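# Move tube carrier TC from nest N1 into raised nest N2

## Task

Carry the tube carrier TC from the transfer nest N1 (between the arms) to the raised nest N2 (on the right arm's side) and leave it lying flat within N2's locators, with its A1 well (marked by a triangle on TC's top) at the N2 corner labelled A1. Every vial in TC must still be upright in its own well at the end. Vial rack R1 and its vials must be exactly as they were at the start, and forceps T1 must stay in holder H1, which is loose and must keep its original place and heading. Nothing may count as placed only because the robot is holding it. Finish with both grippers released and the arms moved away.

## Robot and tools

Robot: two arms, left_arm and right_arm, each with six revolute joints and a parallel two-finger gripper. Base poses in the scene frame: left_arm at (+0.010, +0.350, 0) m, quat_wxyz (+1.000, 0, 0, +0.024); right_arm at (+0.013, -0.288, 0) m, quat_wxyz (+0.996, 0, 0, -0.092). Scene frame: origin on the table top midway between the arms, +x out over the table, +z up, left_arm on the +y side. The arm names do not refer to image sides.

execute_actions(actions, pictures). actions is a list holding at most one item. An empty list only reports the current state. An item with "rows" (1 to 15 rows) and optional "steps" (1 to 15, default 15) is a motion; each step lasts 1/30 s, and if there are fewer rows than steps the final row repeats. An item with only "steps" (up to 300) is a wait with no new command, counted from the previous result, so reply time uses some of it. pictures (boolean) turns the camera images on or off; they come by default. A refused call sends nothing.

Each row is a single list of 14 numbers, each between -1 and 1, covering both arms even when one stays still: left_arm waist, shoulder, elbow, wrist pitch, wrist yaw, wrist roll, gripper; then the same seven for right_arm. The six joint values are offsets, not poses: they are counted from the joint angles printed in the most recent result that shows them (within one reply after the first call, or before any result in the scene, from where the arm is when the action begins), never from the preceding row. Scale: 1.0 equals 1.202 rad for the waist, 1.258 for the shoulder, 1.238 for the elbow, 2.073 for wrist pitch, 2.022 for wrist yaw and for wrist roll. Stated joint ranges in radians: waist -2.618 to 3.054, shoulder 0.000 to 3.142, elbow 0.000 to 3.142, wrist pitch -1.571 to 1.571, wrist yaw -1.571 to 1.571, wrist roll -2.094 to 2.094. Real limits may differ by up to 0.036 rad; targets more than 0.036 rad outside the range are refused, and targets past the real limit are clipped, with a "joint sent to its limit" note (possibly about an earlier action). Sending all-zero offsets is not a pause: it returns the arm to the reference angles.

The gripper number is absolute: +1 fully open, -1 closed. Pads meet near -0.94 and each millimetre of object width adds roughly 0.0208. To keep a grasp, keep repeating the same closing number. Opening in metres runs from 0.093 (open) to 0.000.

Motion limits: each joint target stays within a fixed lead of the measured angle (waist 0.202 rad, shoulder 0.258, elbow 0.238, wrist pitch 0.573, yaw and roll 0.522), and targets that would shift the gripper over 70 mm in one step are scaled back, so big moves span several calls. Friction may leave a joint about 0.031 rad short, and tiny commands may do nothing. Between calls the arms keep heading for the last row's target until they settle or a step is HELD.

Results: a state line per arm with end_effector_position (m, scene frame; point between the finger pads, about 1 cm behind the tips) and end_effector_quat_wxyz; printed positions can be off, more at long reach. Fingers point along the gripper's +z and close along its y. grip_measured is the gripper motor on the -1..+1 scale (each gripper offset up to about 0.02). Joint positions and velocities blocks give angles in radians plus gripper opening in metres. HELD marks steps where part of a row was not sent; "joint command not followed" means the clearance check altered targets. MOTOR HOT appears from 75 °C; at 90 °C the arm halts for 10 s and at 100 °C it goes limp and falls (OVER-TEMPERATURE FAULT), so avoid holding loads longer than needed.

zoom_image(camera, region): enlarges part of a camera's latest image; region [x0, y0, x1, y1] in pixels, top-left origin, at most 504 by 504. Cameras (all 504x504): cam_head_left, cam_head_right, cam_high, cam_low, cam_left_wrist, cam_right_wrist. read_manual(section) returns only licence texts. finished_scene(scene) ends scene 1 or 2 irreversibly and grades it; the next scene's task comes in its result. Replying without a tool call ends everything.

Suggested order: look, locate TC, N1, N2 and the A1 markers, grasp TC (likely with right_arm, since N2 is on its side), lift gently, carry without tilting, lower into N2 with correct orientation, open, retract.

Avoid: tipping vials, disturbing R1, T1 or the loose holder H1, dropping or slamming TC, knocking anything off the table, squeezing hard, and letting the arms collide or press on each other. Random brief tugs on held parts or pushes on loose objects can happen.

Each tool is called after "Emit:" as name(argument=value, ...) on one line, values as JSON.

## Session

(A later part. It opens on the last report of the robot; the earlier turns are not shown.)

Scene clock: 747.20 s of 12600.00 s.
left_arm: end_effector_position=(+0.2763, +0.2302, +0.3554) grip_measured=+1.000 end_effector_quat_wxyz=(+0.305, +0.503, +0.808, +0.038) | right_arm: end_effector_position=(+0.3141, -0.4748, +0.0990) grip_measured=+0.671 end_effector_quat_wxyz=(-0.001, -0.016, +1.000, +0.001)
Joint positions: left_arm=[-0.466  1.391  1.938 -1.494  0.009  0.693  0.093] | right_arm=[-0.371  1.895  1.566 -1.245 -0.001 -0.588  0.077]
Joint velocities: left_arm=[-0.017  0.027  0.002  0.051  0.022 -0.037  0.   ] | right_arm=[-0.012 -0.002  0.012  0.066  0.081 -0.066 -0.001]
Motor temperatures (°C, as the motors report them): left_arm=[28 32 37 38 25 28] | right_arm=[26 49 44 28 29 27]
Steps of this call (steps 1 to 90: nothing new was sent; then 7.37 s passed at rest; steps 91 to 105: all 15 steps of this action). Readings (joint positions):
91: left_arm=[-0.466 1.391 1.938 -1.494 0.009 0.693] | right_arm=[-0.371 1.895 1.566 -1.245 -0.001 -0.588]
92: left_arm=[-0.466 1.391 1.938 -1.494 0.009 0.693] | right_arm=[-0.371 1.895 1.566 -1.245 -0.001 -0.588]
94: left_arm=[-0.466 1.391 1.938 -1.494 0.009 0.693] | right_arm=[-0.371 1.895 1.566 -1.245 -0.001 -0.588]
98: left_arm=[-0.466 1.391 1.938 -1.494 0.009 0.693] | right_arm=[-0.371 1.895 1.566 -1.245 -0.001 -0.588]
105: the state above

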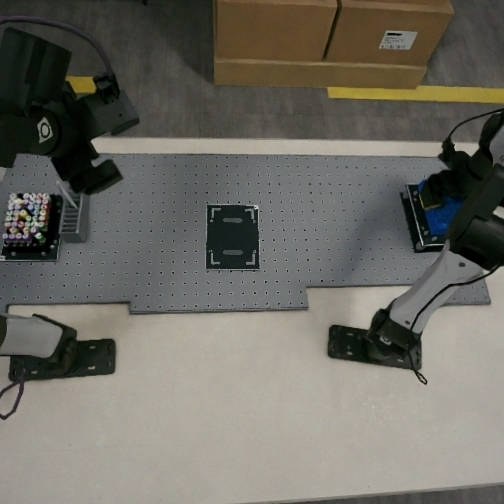

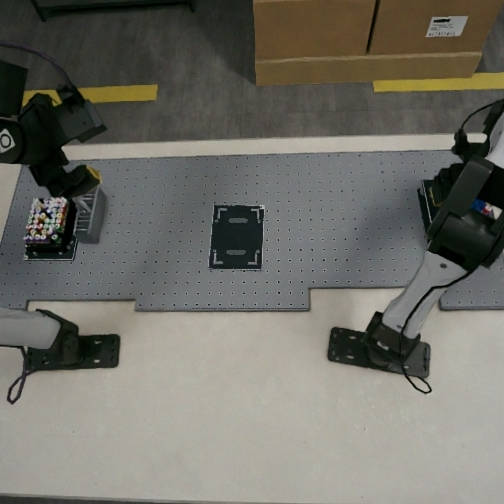

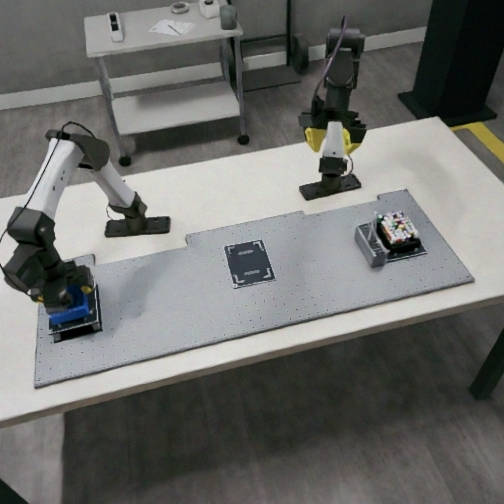

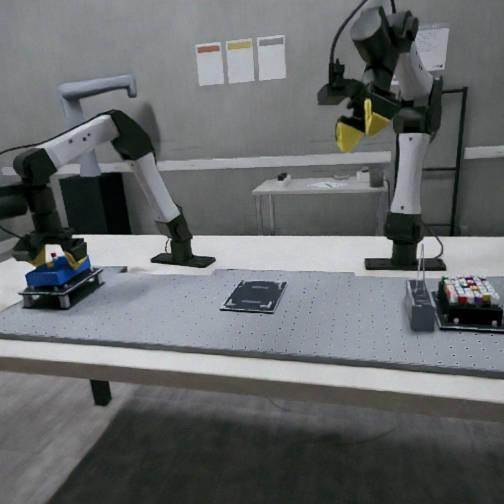

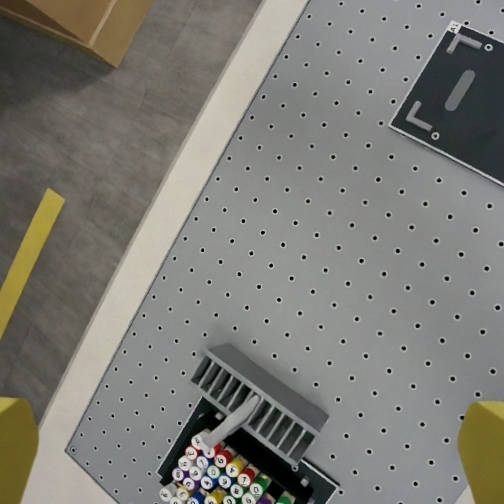

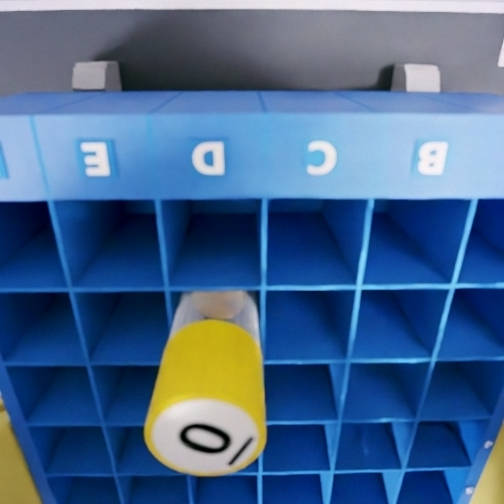

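Emit:
execute_actions(actions=[{"rows": [[0,0,0,0,0,0,1, 0,-0.015,0,0,0,0,0.64],[0,0,0,0,0,0,1, 0,-0.022,0,0,0,0,0.64],[0,0,0,0,0,0,1, 0,-0.026,0,0,0,0,0.64],[0,0,0,0,0,0,1, 0,-0.029,0,0,0,0,0.64]], "steps": 15}])

Scene clock: 754.27 s of 12600.00 s.
left_arm: end_effector_position=(+0.2763, +0.2302, +0.3554) grip_measured=+1.000 end_effector_quat_wxyz=(+0.305, +0.503, +0.808, +0.038) | right_arm: end_effector_position=(+0.3142, -0.4749, +0.1036) grip_measured=+0.671 end_effector_quat_wxyz=(+0.005, -0.016, +1.000, -0.003)
Joint positions: left_arm=[-0.466  1.391  1.938 -1.494  0.009  0.693  0.093] | right_arm=[-0.371  1.881  1.566 -1.245 -0.001 -0.588  0.077]
Joint velocities: left_arm=[ 0.007 -0.007  0.022 -0.022 -0.022  0.007  0.   ] | right_arm=[-0.002  0.002  0.017 -0.051 -0.037 -0.066 -0.001]
Motor temperatures (°C, as the motors report them): left_arm=[28 32 37 38 25 28] | right_arm=[26 51 44 28 29 27]
Steps of this call (steps 1 to 15: the robot went on to your last target; steps 16 to 90: nothing new was sent; then 3.57 s passed at rest; steps 91 to 105: all 15 steps of this action). Readings (joint positions):
91: left_arm=[-0.466 1.391 1.938 -1.494 0.009 0.693] | right_arm=[-0.371 1.895 1.566 -1.245 -0.001 -0.588]
92: left_arm=[-0.466 1.391 1.938 -1.494 0.009 0.693] | right_arm=[-0.371 1.895 1.566 -1.245 -0.001 -0.588]
94: left_arm=[-0.466 1.391 1.938 -1.494 0.009 0.693] | right_arm=[-0.371 1.894 1.566 -1.245 -0.001 -0.588]
98: left_arm=[-0.466 1.391 1.938 -1.494 0.009 0.693] | right_arm=[-0.371 1.885 1.566 -1.245 -0.001 -0.588]
105: the state above

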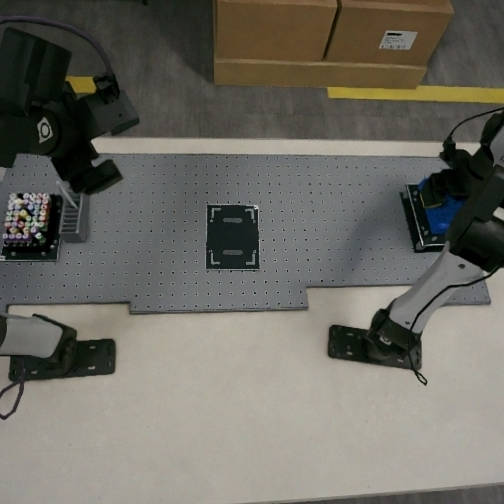

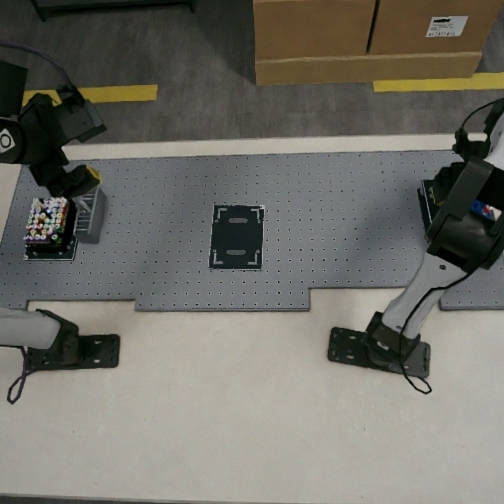

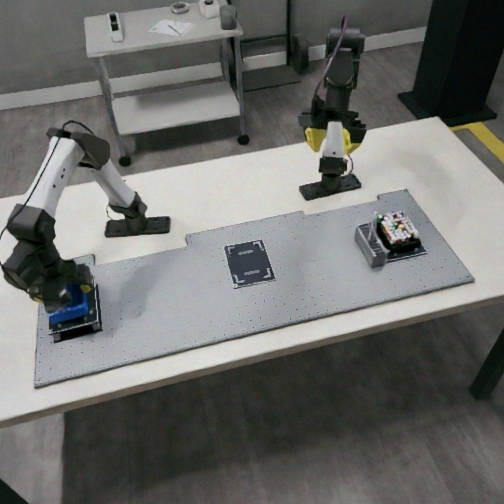

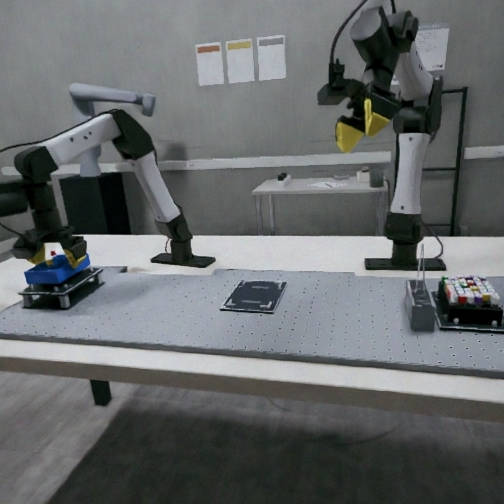

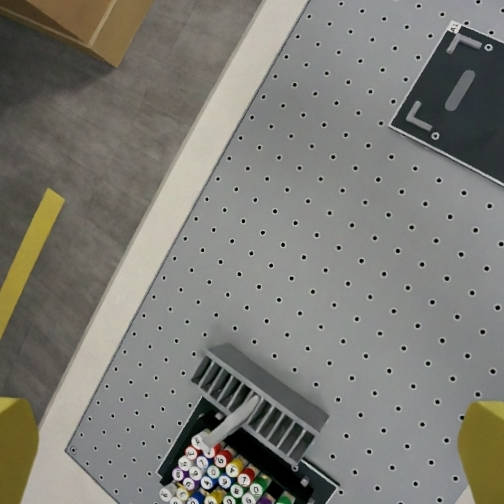

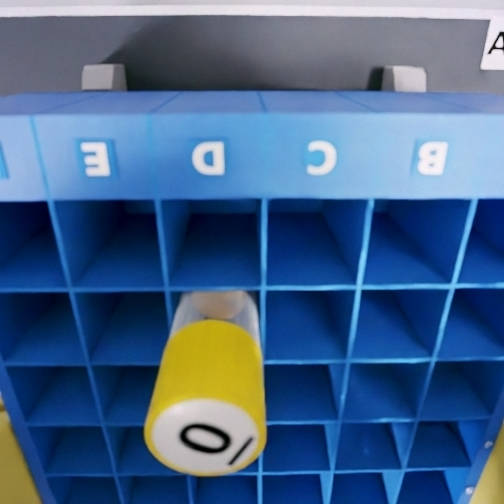

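Emit:
execute_actions(actions=[])

Scene clock: 777.90 s of 12600.00 s.
left_arm: end_effector_position=(+0.2763, +0.2302, +0.3554) grip_measured=+1.000 end_effector_quat_wxyz=(+0.305, +0.503, +0.808, +0.038) | right_arm: end_effector_position=(+0.3142, -0.4749, +0.1036) grip_measured=+0.671 end_effector_quat_wxyz=(+0.005, -0.016, +1.000, -0.003)
Joint positions: left_arm=[-0.466  1.391  1.938 -1.494  0.009  0.693  0.093] | right_arm=[-0.371  1.881  1.566 -1.245 -0.001 -0.588  0.077]
Joint velocities: left_arm=[-0.002  0.012 -0.012 -0.081  0.051 -0.007  0.   ] | right_arm=[-0.017  0.007 -0.017 -0.007  0.037 -0.051 -0.   ]
Motor temperatures (°C, as the motors report them): left_arm=[28 32 37 38 25 28] | right_arm=[26 54 44 28 29 27]
Steps of this call (steps 1 to 15: the robot went on to your last target; steps 16 to 90: nothing new was sent; then 20.63 s passed at rest). Readings (joint positions):
1: left_arm=[-0.466 1.391 1.938 -1.494 0.009 0.693] | right_arm=[-0.371 1.881 1.566 -1.245 -0.001 -0.588]
2: left_arm=[-0.466 1.391 1.938 -1.494 0.009 0.693] | right_arm=[-0.371 1.881 1.566 -1.245 -0.001 -0.588]
4: left_arm=[-0.466 1.391 1.938 -1.494 0.009 0.693] | right_arm=[-0.371 1.881 1.566 -1.245 -0.001 -0.588]
8: left_arm=[-0.466 1.391 1.938 -1.494 0.009 0.693] | right_arm=[-0.371 1.881 1.566 -1.245 -0.001 -0.588]
90: the state above
All arms were judged still, so your last target was given up. Only a new action makes them travel on or press farther. Fingers that are still opening or closing keep moving.

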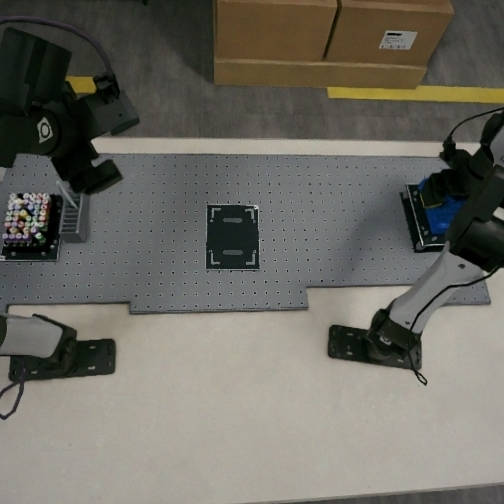

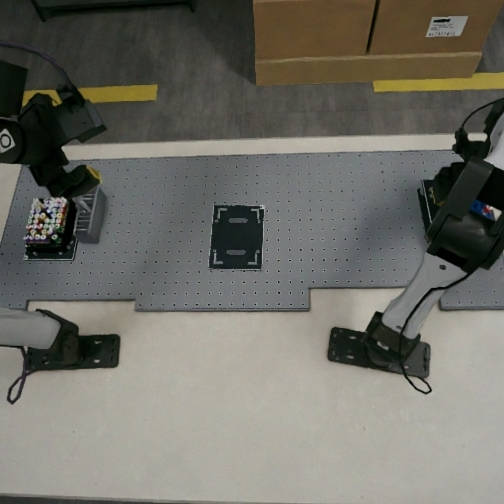

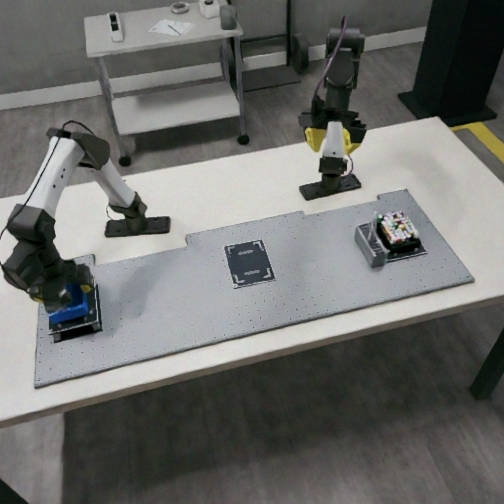

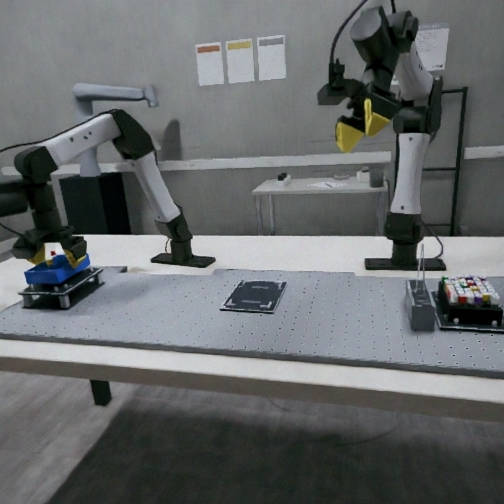

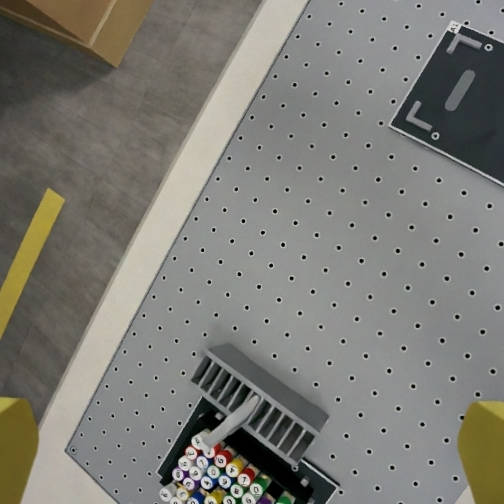

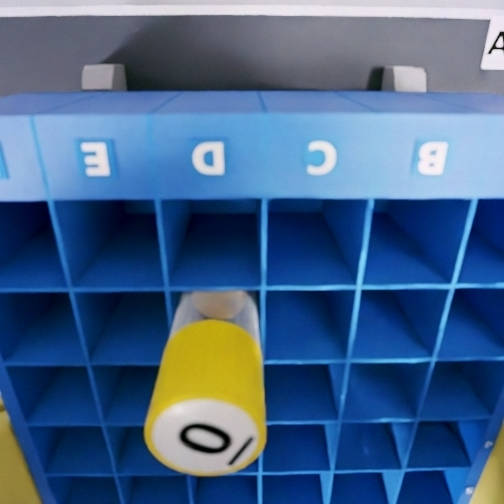

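Emit:
execute_actions(actions=[{"rows": [[0,0,0,0,0,0,1, 0,0,0,-0.006,0,0,0.64],[0,0,0,0,0,0,1, 0,0,0,-0.012,0,0,0.64]], "steps": 12}])

Scene clock: 798.13 s of 12600.00 s.
left_arm: end_effector_position=(+0.2763, +0.2302, +0.3554) grip_measured=+1.000 end_effector_quat_wxyz=(+0.305, +0.503, +0.808, +0.038) | right_arm: end_effector_position=(+0.3125, -0.4738, +0.1036) grip_measured=+0.671 end_effector_quat_wxyz=(+0.001, -0.016, +1.000, -0.000)
Joint positions: left_arm=[-0.466  1.391  1.938 -1.494  0.009  0.693  0.093] | right_arm=[-0.371  1.881  1.566 -1.253 -0.001 -0.588  0.077]
Joint velocities: left_arm=[ 0.007  0.002 -0.017 -0.051  0.007 -0.022  0.   ] | right_arm=[ 0.012  0.007  0.002 -0.066 -0.051 -0.037 -0.   ]
Motor temperatures (°C, as the motors report them): left_arm=[28 32 37 38 25 28] | right_arm=[26 55 44 28 29 27]
Steps of this call (steps 1 to 90: nothing new was sent; then 16.83 s passed at rest; steps 91 to 102: all 12 steps of this action). Readings (joint positions):
91: left_arm=[-0.466 1.391 1.938 -1.494 0.009 0.693] | right_arm=[-0.371 1.881 1.566 -1.245 -0.001 -0.588]
92: left_arm=[-0.466 1.391 1.938 -1.494 0.009 0.693] | right_arm=[-0.371 1.881 1.566 -1.245 -0.001 -0.588]
94: left_arm=[-0.466 1.391 1.938 -1.494 0.009 0.693] | right_arm=[-0.371 1.881 1.566 -1.248 -0.001 -0.588]
98: left_arm=[-0.466 1.391 1.938 -1.494 0.009 0.693] | right_arm=[-0.371 1.881 1.566 -1.252 -0.001 -0.588]
102: the state above

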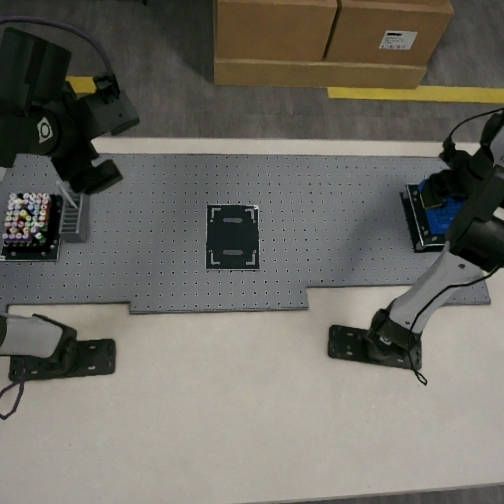

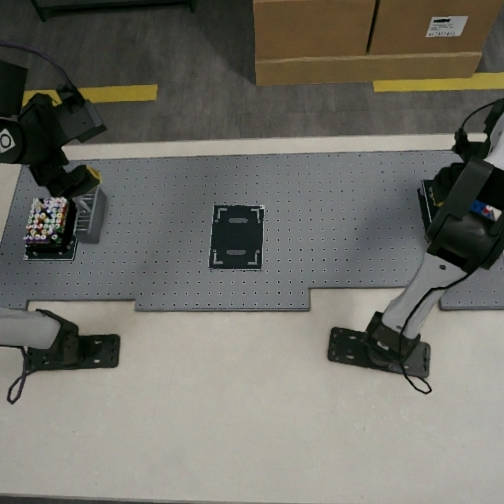

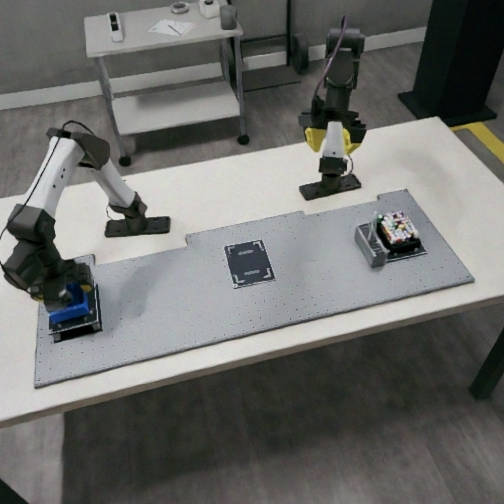

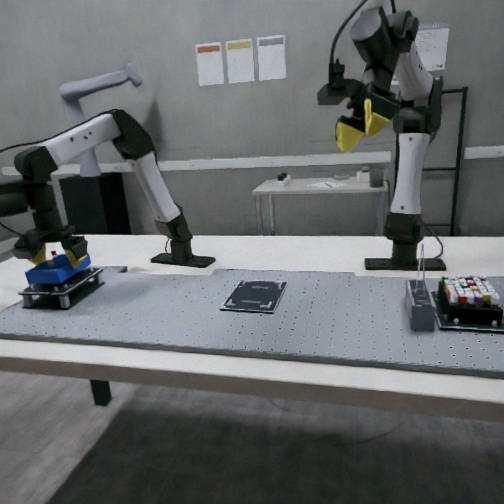

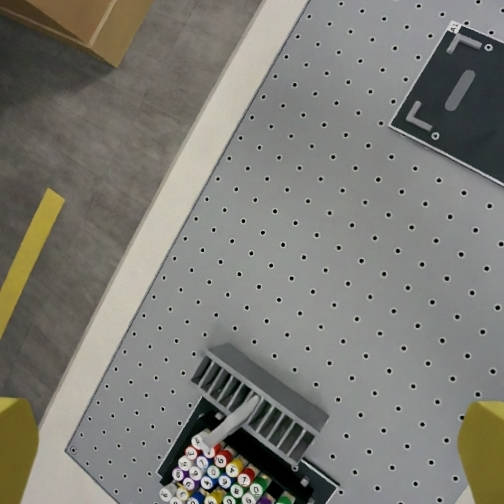

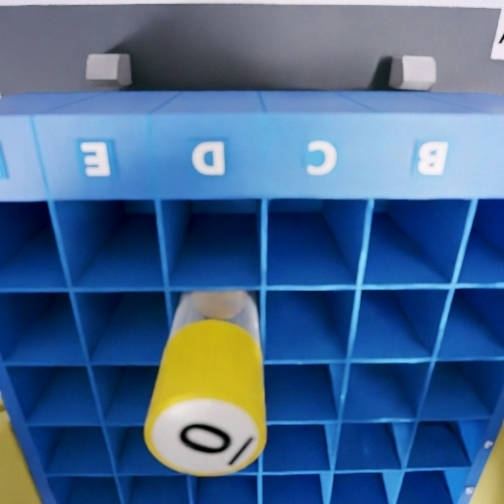

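Emit:
execute_actions(actions=[{"rows": [[0,0,0,0,0,0,1, 0,0,-0.004,0.002,0,0,0.64],[0,0,0,0,0,0,1, 0,0,-0.008,0.005,0,0,0.64],[0,0,0,0,0,0,1, 0,0,-0.012,0.007,0,0,0.64],[0,0,0,0,0,0,1, 0,0,-0.016,0.010,0,0,0.64],[0,0,0,0,0,0,1, 0,0,-0.020,0.012,0,0,0.64],[0,0,0,0,0,0,1, 0,0,-0.024,0.014,0,0,0.64],[0,0,0,0,0,0,1, 0,0,-0.028,0.017,0,0,0.64],[0,0,0,0,0,0,1, 0,0,-0.032,0.019,0,0,0.64],[0,0,0,0,0,0,1, 0,0,-0.036,0.0215,0,0,0.64]], "steps": 15}])

Scene clock: 809.63 s of 12600.00 s.
left_arm: end_effector_position=(+0.2763, +0.2302, +0.3554) grip_measured=+1.000 end_effector_quat_wxyz=(+0.305, +0.503, +0.808, +0.038) | right_arm: end_effector_position=(+0.3119, -0.4734, +0.0963) grip_measured=+0.671 end_effector_quat_wxyz=(+0.001, -0.016, +1.000, -0.000)
Joint positions: left_arm=[-0.466  1.391  1.938 -1.494  0.009  0.693  0.093] | right_arm=[-0.371  1.881  1.537 -1.224 -0.001 -0.588  0.077]
Joint velocities: left_arm=[ 0.012 -0.027 -0.017 -0.037 -0.051  0.007  0.   ] | right_arm=[-0.002 -0.012 -0.017  0.095 -0.007 -0.022  0.001]
Motor temperatures (°C, as the motors report them): left_arm=[28 32 37 38 25 28] | right_arm=[26 54 44 28 29 27]
Steps of this call (steps 1 to 15: the robot went on to your last target; steps 16 to 90: nothing new was sent; then 8.00 s passed at rest; steps 91 to 105: all 15 steps of this action). Readings (joint positions):
91: left_arm=[-0.466 1.391 1.938 -1.494 0.009 0.693] | right_arm=[-0.371 1.881 1.566 -1.254 -0.001 -0.588]
92: left_arm=[-0.466 1.391 1.938 -1.494 0.009 0.693] | right_arm=[-0.371 1.881 1.566 -1.254 -0.001 -0.588]
94: left_arm=[-0.466 1.391 1.938 -1.494 0.009 0.693] | right_arm=[-0.371 1.881 1.566 -1.253 -0.001 -0.588]
98: left_arm=[-0.466 1.391 1.938 -1.494 0.009 0.693] | right_arm=[-0.371 1.881 1.552 -1.239 -0.001 -0.588]
105: the state above

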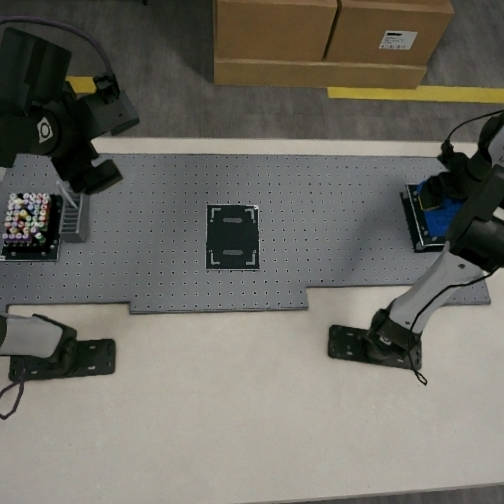

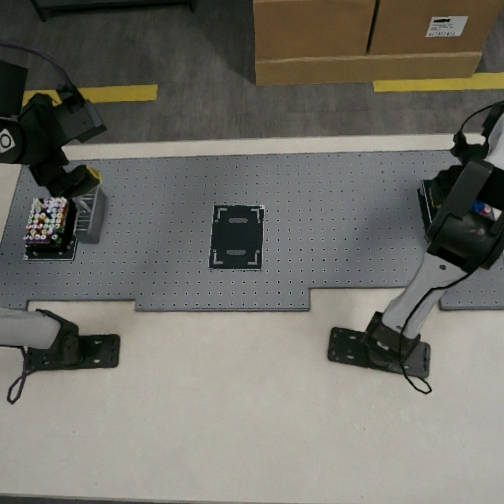

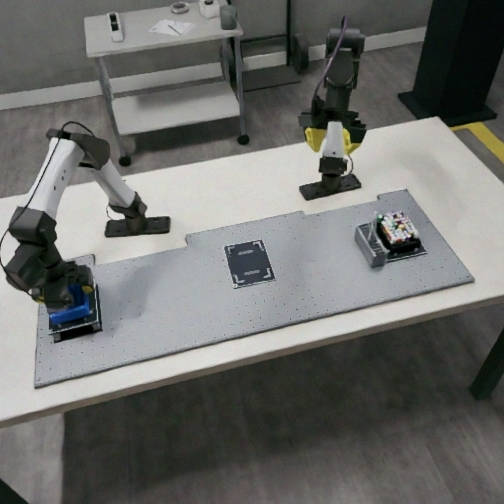

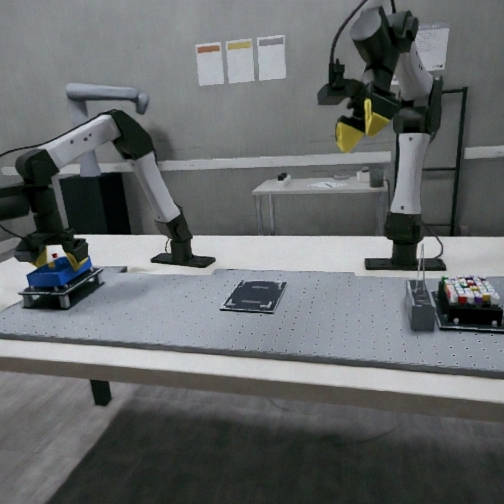

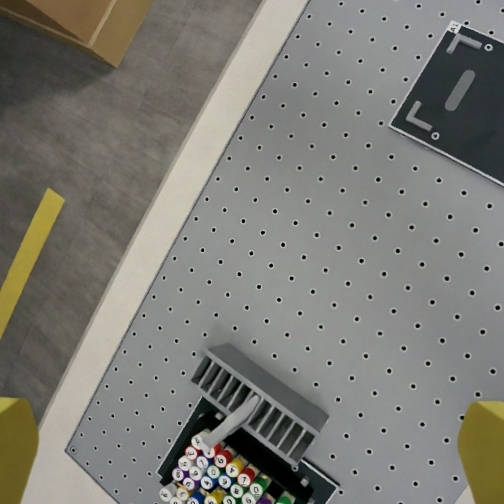

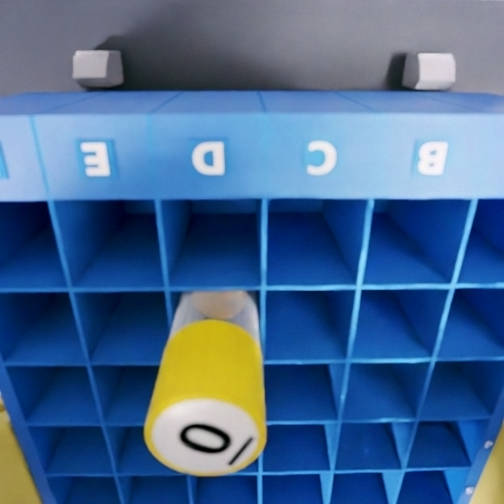

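Emit:
execute_actions(actions=[{"rows": [[0,0,0,0,0,0,1, 0,0,-0.005,0.003,0,0,0.64],[0,0,0,0,0,0,1, 0,0,-0.010,0.006,0,0,0.64],[0,0,0,0,0,0,1, 0,0,-0.014,0.009,0,0,0.64],[0,0,0,0,0,0,1, 0,0,-0.018,0.012,0,0,0.64],[0,0,0,0,0,0,1, 0,0,-0.022,0.014,0,0,0.64],[0,0,0,0,0,0,1, 0,0,-0.026,0.017,0,0,0.64],[0,0,0,0,0,0,1, 0,0,-0.030,0.019,0,0,0.64],[0,0,0,0,0,0,1, 0,0,-0.034,0.021,0,0,0.64],[0,0,0,0,0,0,1, 0,0,-0.037,0.023,0,0,0.64],[0,0,0,0,0,0,1, 0,0,-0.040,0.025,0,0,0.64],[0,0,0,0,0,0,1, 0,0,-0.043,0.027,0,0,0.64]], "steps": 15}])

Scene clock: 819.47 s of 12600.00 s.
left_arm: end_effector_position=(+0.2763, +0.2302, +0.3554) grip_measured=+1.000 end_effector_quat_wxyz=(+0.305, +0.503, +0.808, +0.038) | right_arm: end_effector_position=(+0.3123, -0.4737, +0.0884) grip_measured=+0.671 end_effector_quat_wxyz=(+0.004, -0.015, +1.000, -0.002)
Joint positions: left_arm=[-0.466  1.391  1.938 -1.494  0.009  0.693  0.093] | right_arm=[-0.371  1.881  1.505 -1.187 -0.    -0.586  0.077]
Joint velocities: left_arm=[-0.017  0.007 -0.002  0.007  0.007  0.037  0.   ] | right_arm=[ 0.002  0.012  0.002 -0.007 -0.037  0.022  0.   ]
Motor temperatures (°C, as the motors report them): left_arm=[28 32 37 38 25 28] | right_arm=[26 53 44 28 29 27]
Steps of this call (steps 1 to 15: the robot went on to your last target; steps 16 to 90: nothing new was sent; then 6.33 s passed at rest; steps 91 to 105: all 15 steps of this action). Readings (joint positions):
91: left_arm=[-0.466 1.391 1.938 -1.494 0.009 0.693] | right_arm=[-0.371 1.881 1.537 -1.221 -0.001 -0.588]
92: left_arm=[-0.466 1.391 1.938 -1.494 0.009 0.693] | right_arm=[-0.371 1.881 1.537 -1.221 -0.001 -0.588]
94: left_arm=[-0.466 1.391 1.938 -1.494 0.009 0.693] | right_arm=[-0.371 1.881 1.537 -1.220 -0.001 -0.588]
98: left_arm=[-0.466 1.391 1.938 -1.494 0.009 0.693] | right_arm=[-0.371 1.881 1.522 -1.208 -0.001 -0.587]
105: the state above

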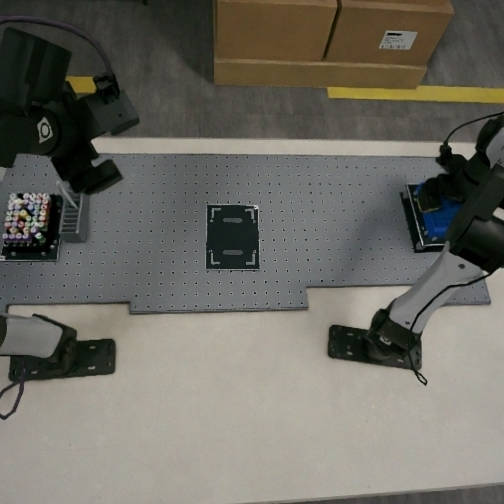

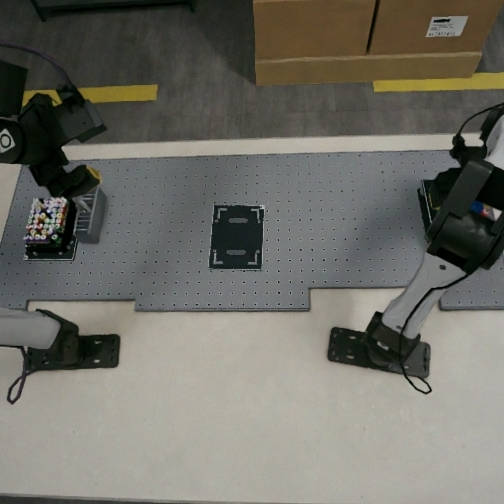

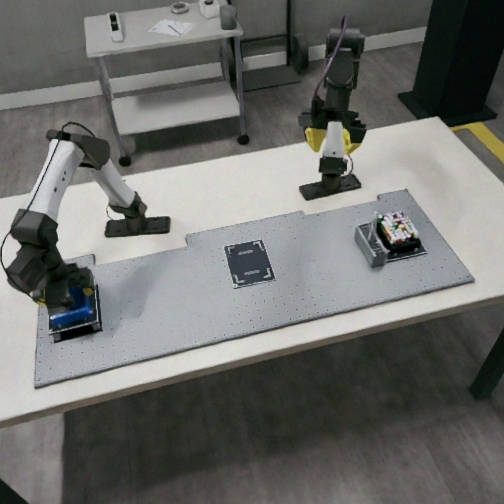

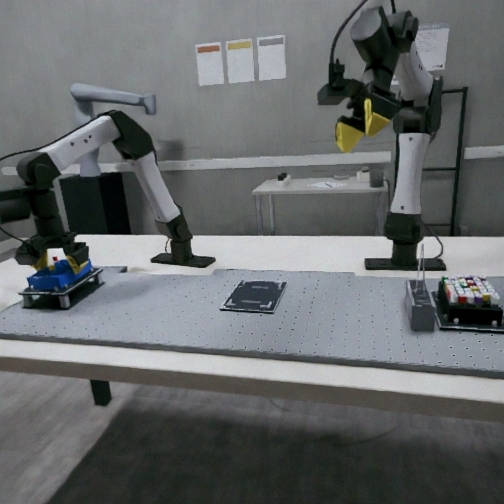

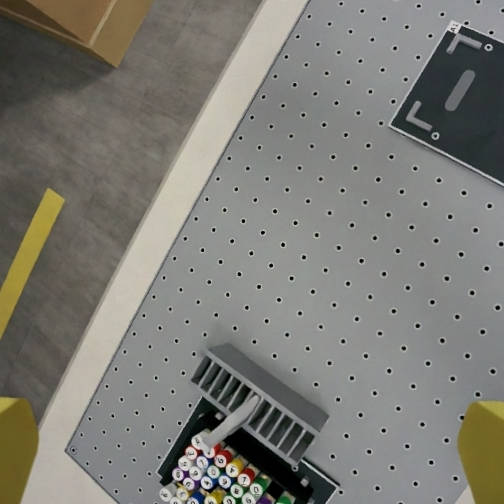

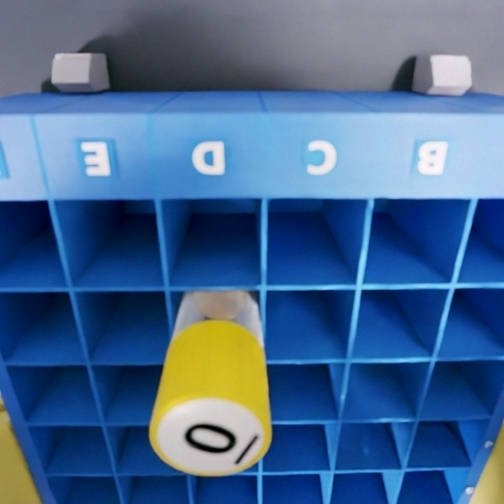

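Emit:
zoom_image(camera="cam_low", region=[0, 230, 130, 320])

Emit:
zoom_image(camera="cam_high", region=[20, 260, 130, 350])

Region (0, 230, 130, 320) of cam_low's 504x504 image, scaled by 3.877, with more detail than that image has; it fills the top 349 rows of this view, and the rest is white.

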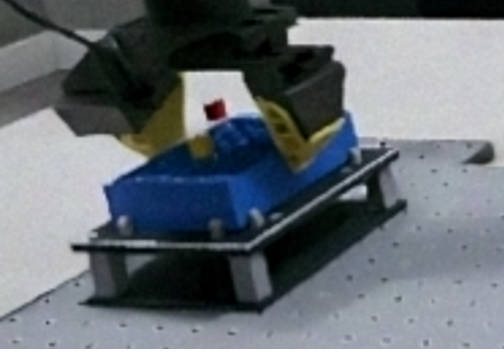

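Region (20, 260, 130, 350) of cam_high's 504x504 image, scaled by 4.582, with more detail than that image has; it fills the top 412 rows of this view, and the rest is white.

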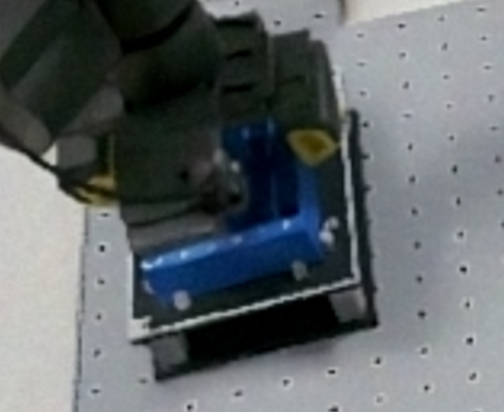

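Emit:
execute_actions(actions=[{"rows": [[0,0,0,0,0,0,1, 0,0,-0.006,0.004,0,0,0.64],[0,0,0,0,0,0,1, 0,0,-0.012,0.007,0,0,0.64],[0,0,0,0,0,0,1, 0,0,-0.016,0.009,0,0,0.64],[0,0,0,0,0,0,1, 0,0,-0.019,0.011,0,0,0.64],[0,0,0,0,0,0,1, 0,0,-0.022,0.012,0,0,0.64],[0,0,0,0,0,0,1, 0,0,-0.024,0.013,0,0,0.64]], "steps": 12}])

Scene clock: 830.60 s of 12600.00 s.
left_arm: end_effector_position=(+0.2763, +0.2302, +0.3554) grip_measured=+1.000 end_effector_quat_wxyz=(+0.305, +0.503, +0.808, +0.038) | right_arm: end_effector_position=(+0.3123, -0.4738, +0.0884) grip_measured=+0.671 end_effector_quat_wxyz=(+0.004, -0.015, +1.000, -0.002)
Joint positions: left_arm=[-0.466  1.391  1.938 -1.494  0.009  0.693  0.093] | right_arm=[-0.371  1.881  1.505 -1.186 -0.    -0.586  0.077]
Joint velocities: left_arm=[-0.022 -0.022 -0.012 -0.022  0.007 -0.037  0.   ] | right_arm=[ 0.007 -0.007 -0.012  0.007  0.051  0.037 -0.   ]
Motor temperatures (°C, as the motors report them): left_arm=[28 32 37 38 25 28] | right_arm=[26 53 43 29 29 27]
Steps of this call (steps 1 to 15: the robot went on to your last target; steps 16 to 90: nothing new was sent; then 7.73 s passed at rest; steps 91 to 102: all 12 steps of this action). Readings (joint positions):
91: left_arm=[-0.466 1.391 1.938 -1.494 0.009 0.693] | right_arm=[-0.371 1.881 1.505 -1.187 -0.000 -0.586]
92: left_arm=[-0.466 1.391 1.938 -1.494 0.009 0.693] | right_arm=[-0.371 1.881 1.505 -1.187 -0.000 -0.586]
94: left_arm=[-0.466 1.391 1.938 -1.494 0.009 0.693] | right_arm=[-0.371 1.881 1.505 -1.186 -0.000 -0.586]
98: left_arm=[-0.466 1.391 1.938 -1.494 0.009 0.693] | right_arm=[-0.371 1.881 1.505 -1.186 -0.000 -0.586]
102: the state above

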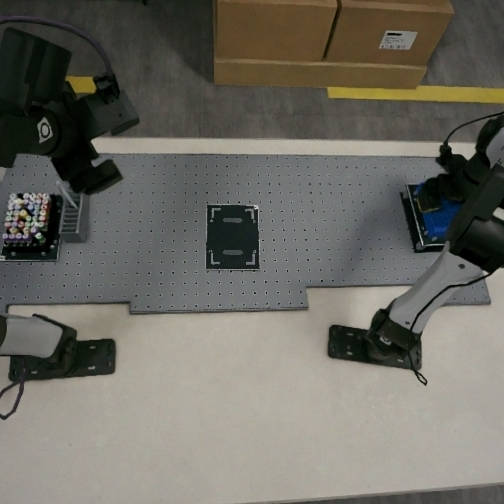

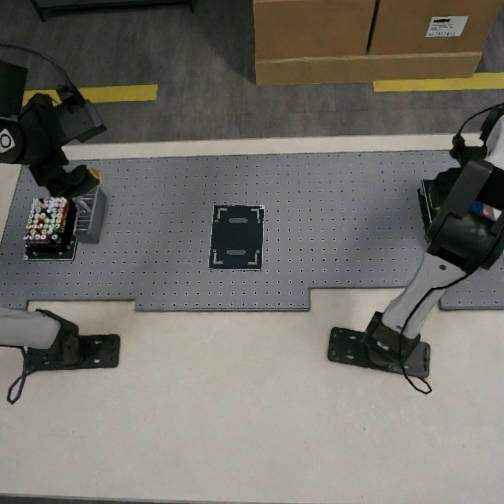

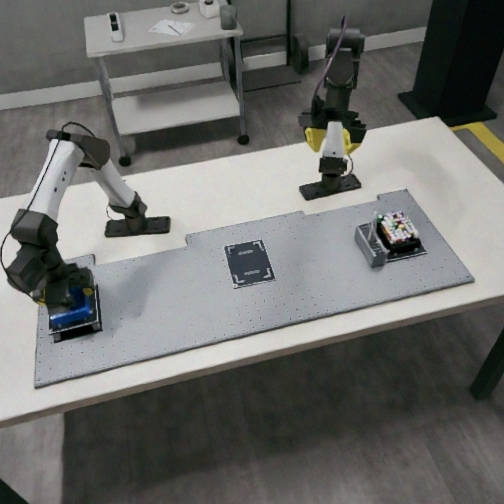

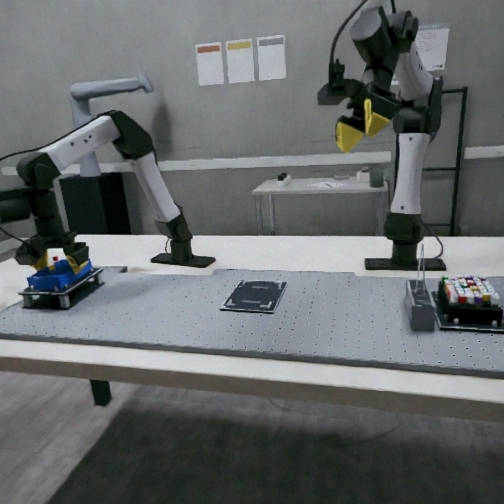

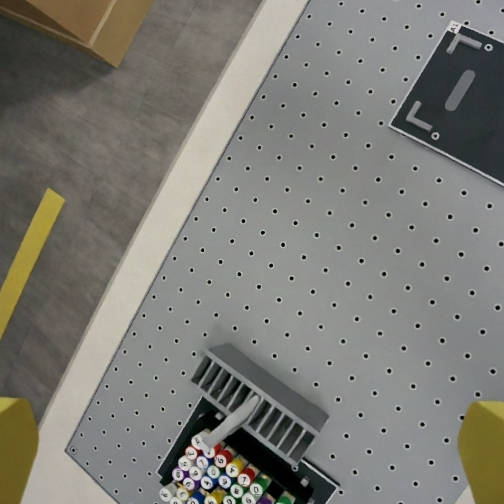

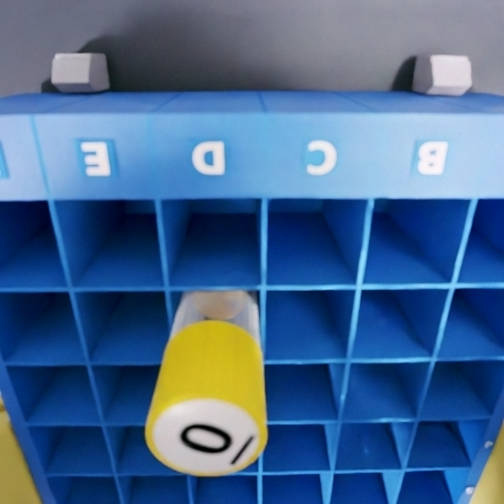

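Emit:
execute_actions(actions=[{"rows": [[0,0,0,0,0,0,1, 0,0,0,0,0,0,0.70],[0,0,0,0,0,0,1, 0,0,0,0,0,0,0.76],[0,0,0,0,0,0,1, 0,0,0,0,0,0,0.82],[0,0,0,0,0,0,1, 0,0,0,0,0,0,0.88],[0,0,0,0,0,0,1, 0,0,0,0,0,0,0.94],[0,0,0,0,0,0,1, 0,0,0,0,0,0,1.0]], "steps": 15}])

Scene clock: 838.87 s of 12600.00 s.
left_arm: end_effector_position=(+0.2763, +0.2302, +0.3554) grip_measured=+1.000 end_effector_quat_wxyz=(+0.305, +0.503, +0.808, +0.038) | right_arm: end_effector_position=(+0.3123, -0.4738, +0.0884) grip_measured=+0.987 end_effector_quat_wxyz=(+0.004, -0.015, +1.000, -0.002)
Joint positions: left_arm=[-0.466  1.391  1.938 -1.494  0.009  0.693  0.093] | right_arm=[-0.371  1.881  1.505 -1.186 -0.    -0.586  0.093]
Joint velocities: left_arm=[-0.007 -0.032 -0.007 -0.037 -0.022  0.051  0.   ] | right_arm=[-0.032  0.007  0.007 -0.007 -0.022  0.037 -0.001]
Motor temperatures (°C, as the motors report them): left_arm=[28 32 37 38 25 28] | right_arm=[26 53 42 29 29 27]
Steps of this call (steps 1 to 15: the robot went on to your last target; steps 16 to 90: nothing new was sent; then 4.77 s passed at rest; steps 91 to 105: all 15 steps of this action). Readings (joint positions):
91: left_arm=[-0.466 1.391 1.938 -1.494 0.009 0.693] | right_arm=[-0.371 1.881 1.505 -1.186 -0.000 -0.586]
92: left_arm=[-0.466 1.391 1.938 -1.494 0.009 0.693] | right_arm=[-0.371 1.881 1.505 -1.186 -0.000 -0.586]
94: left_arm=[-0.466 1.391 1.938 -1.494 0.009 0.693] | right_arm=[-0.371 1.881 1.505 -1.186 -0.000 -0.586]
98: left_arm=[-0.466 1.391 1.938 -1.494 0.009 0.693] | right_arm=[-0.371 1.881 1.505 -1.186 -0.000 -0.586]
105: the state above

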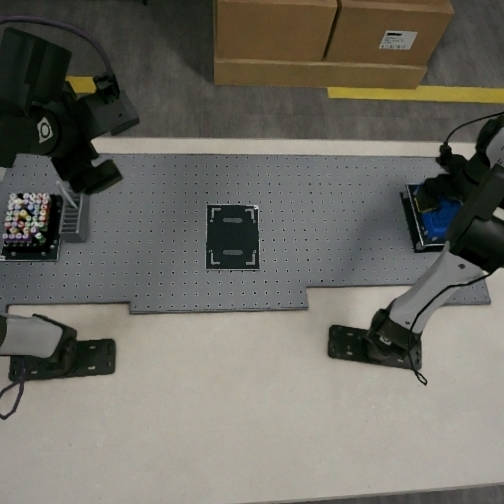

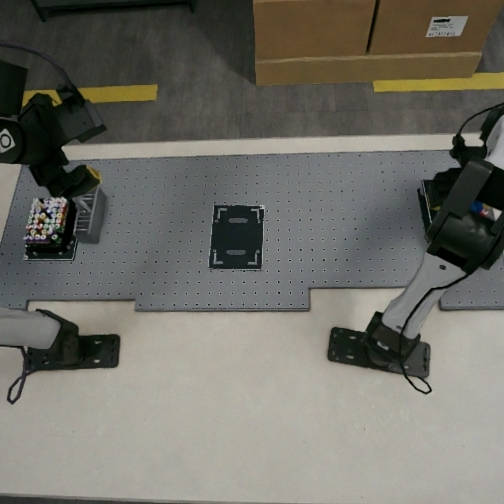

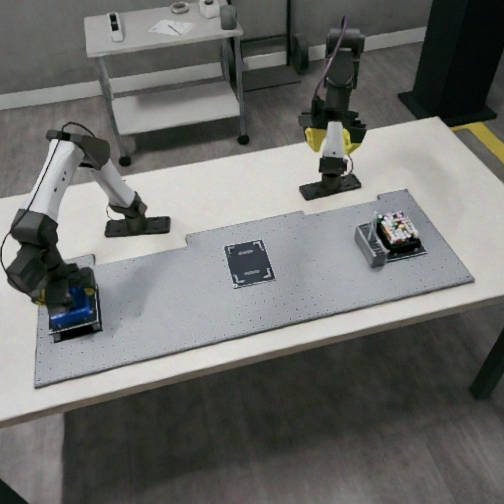

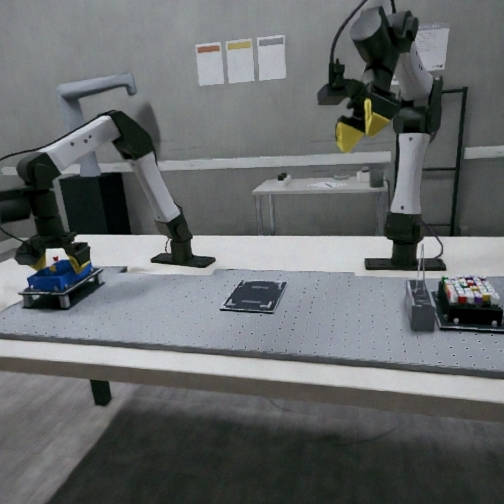

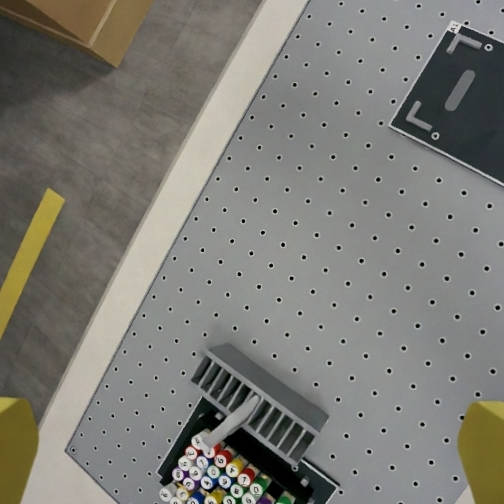

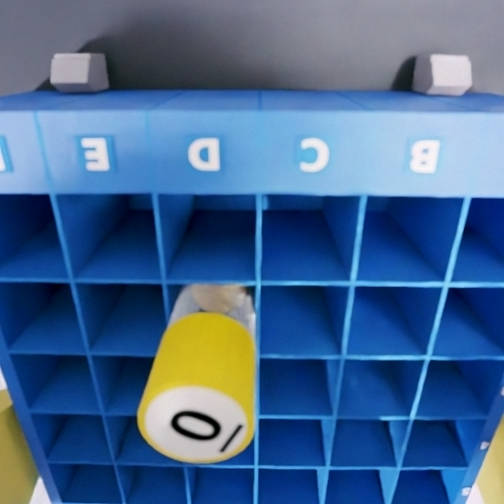

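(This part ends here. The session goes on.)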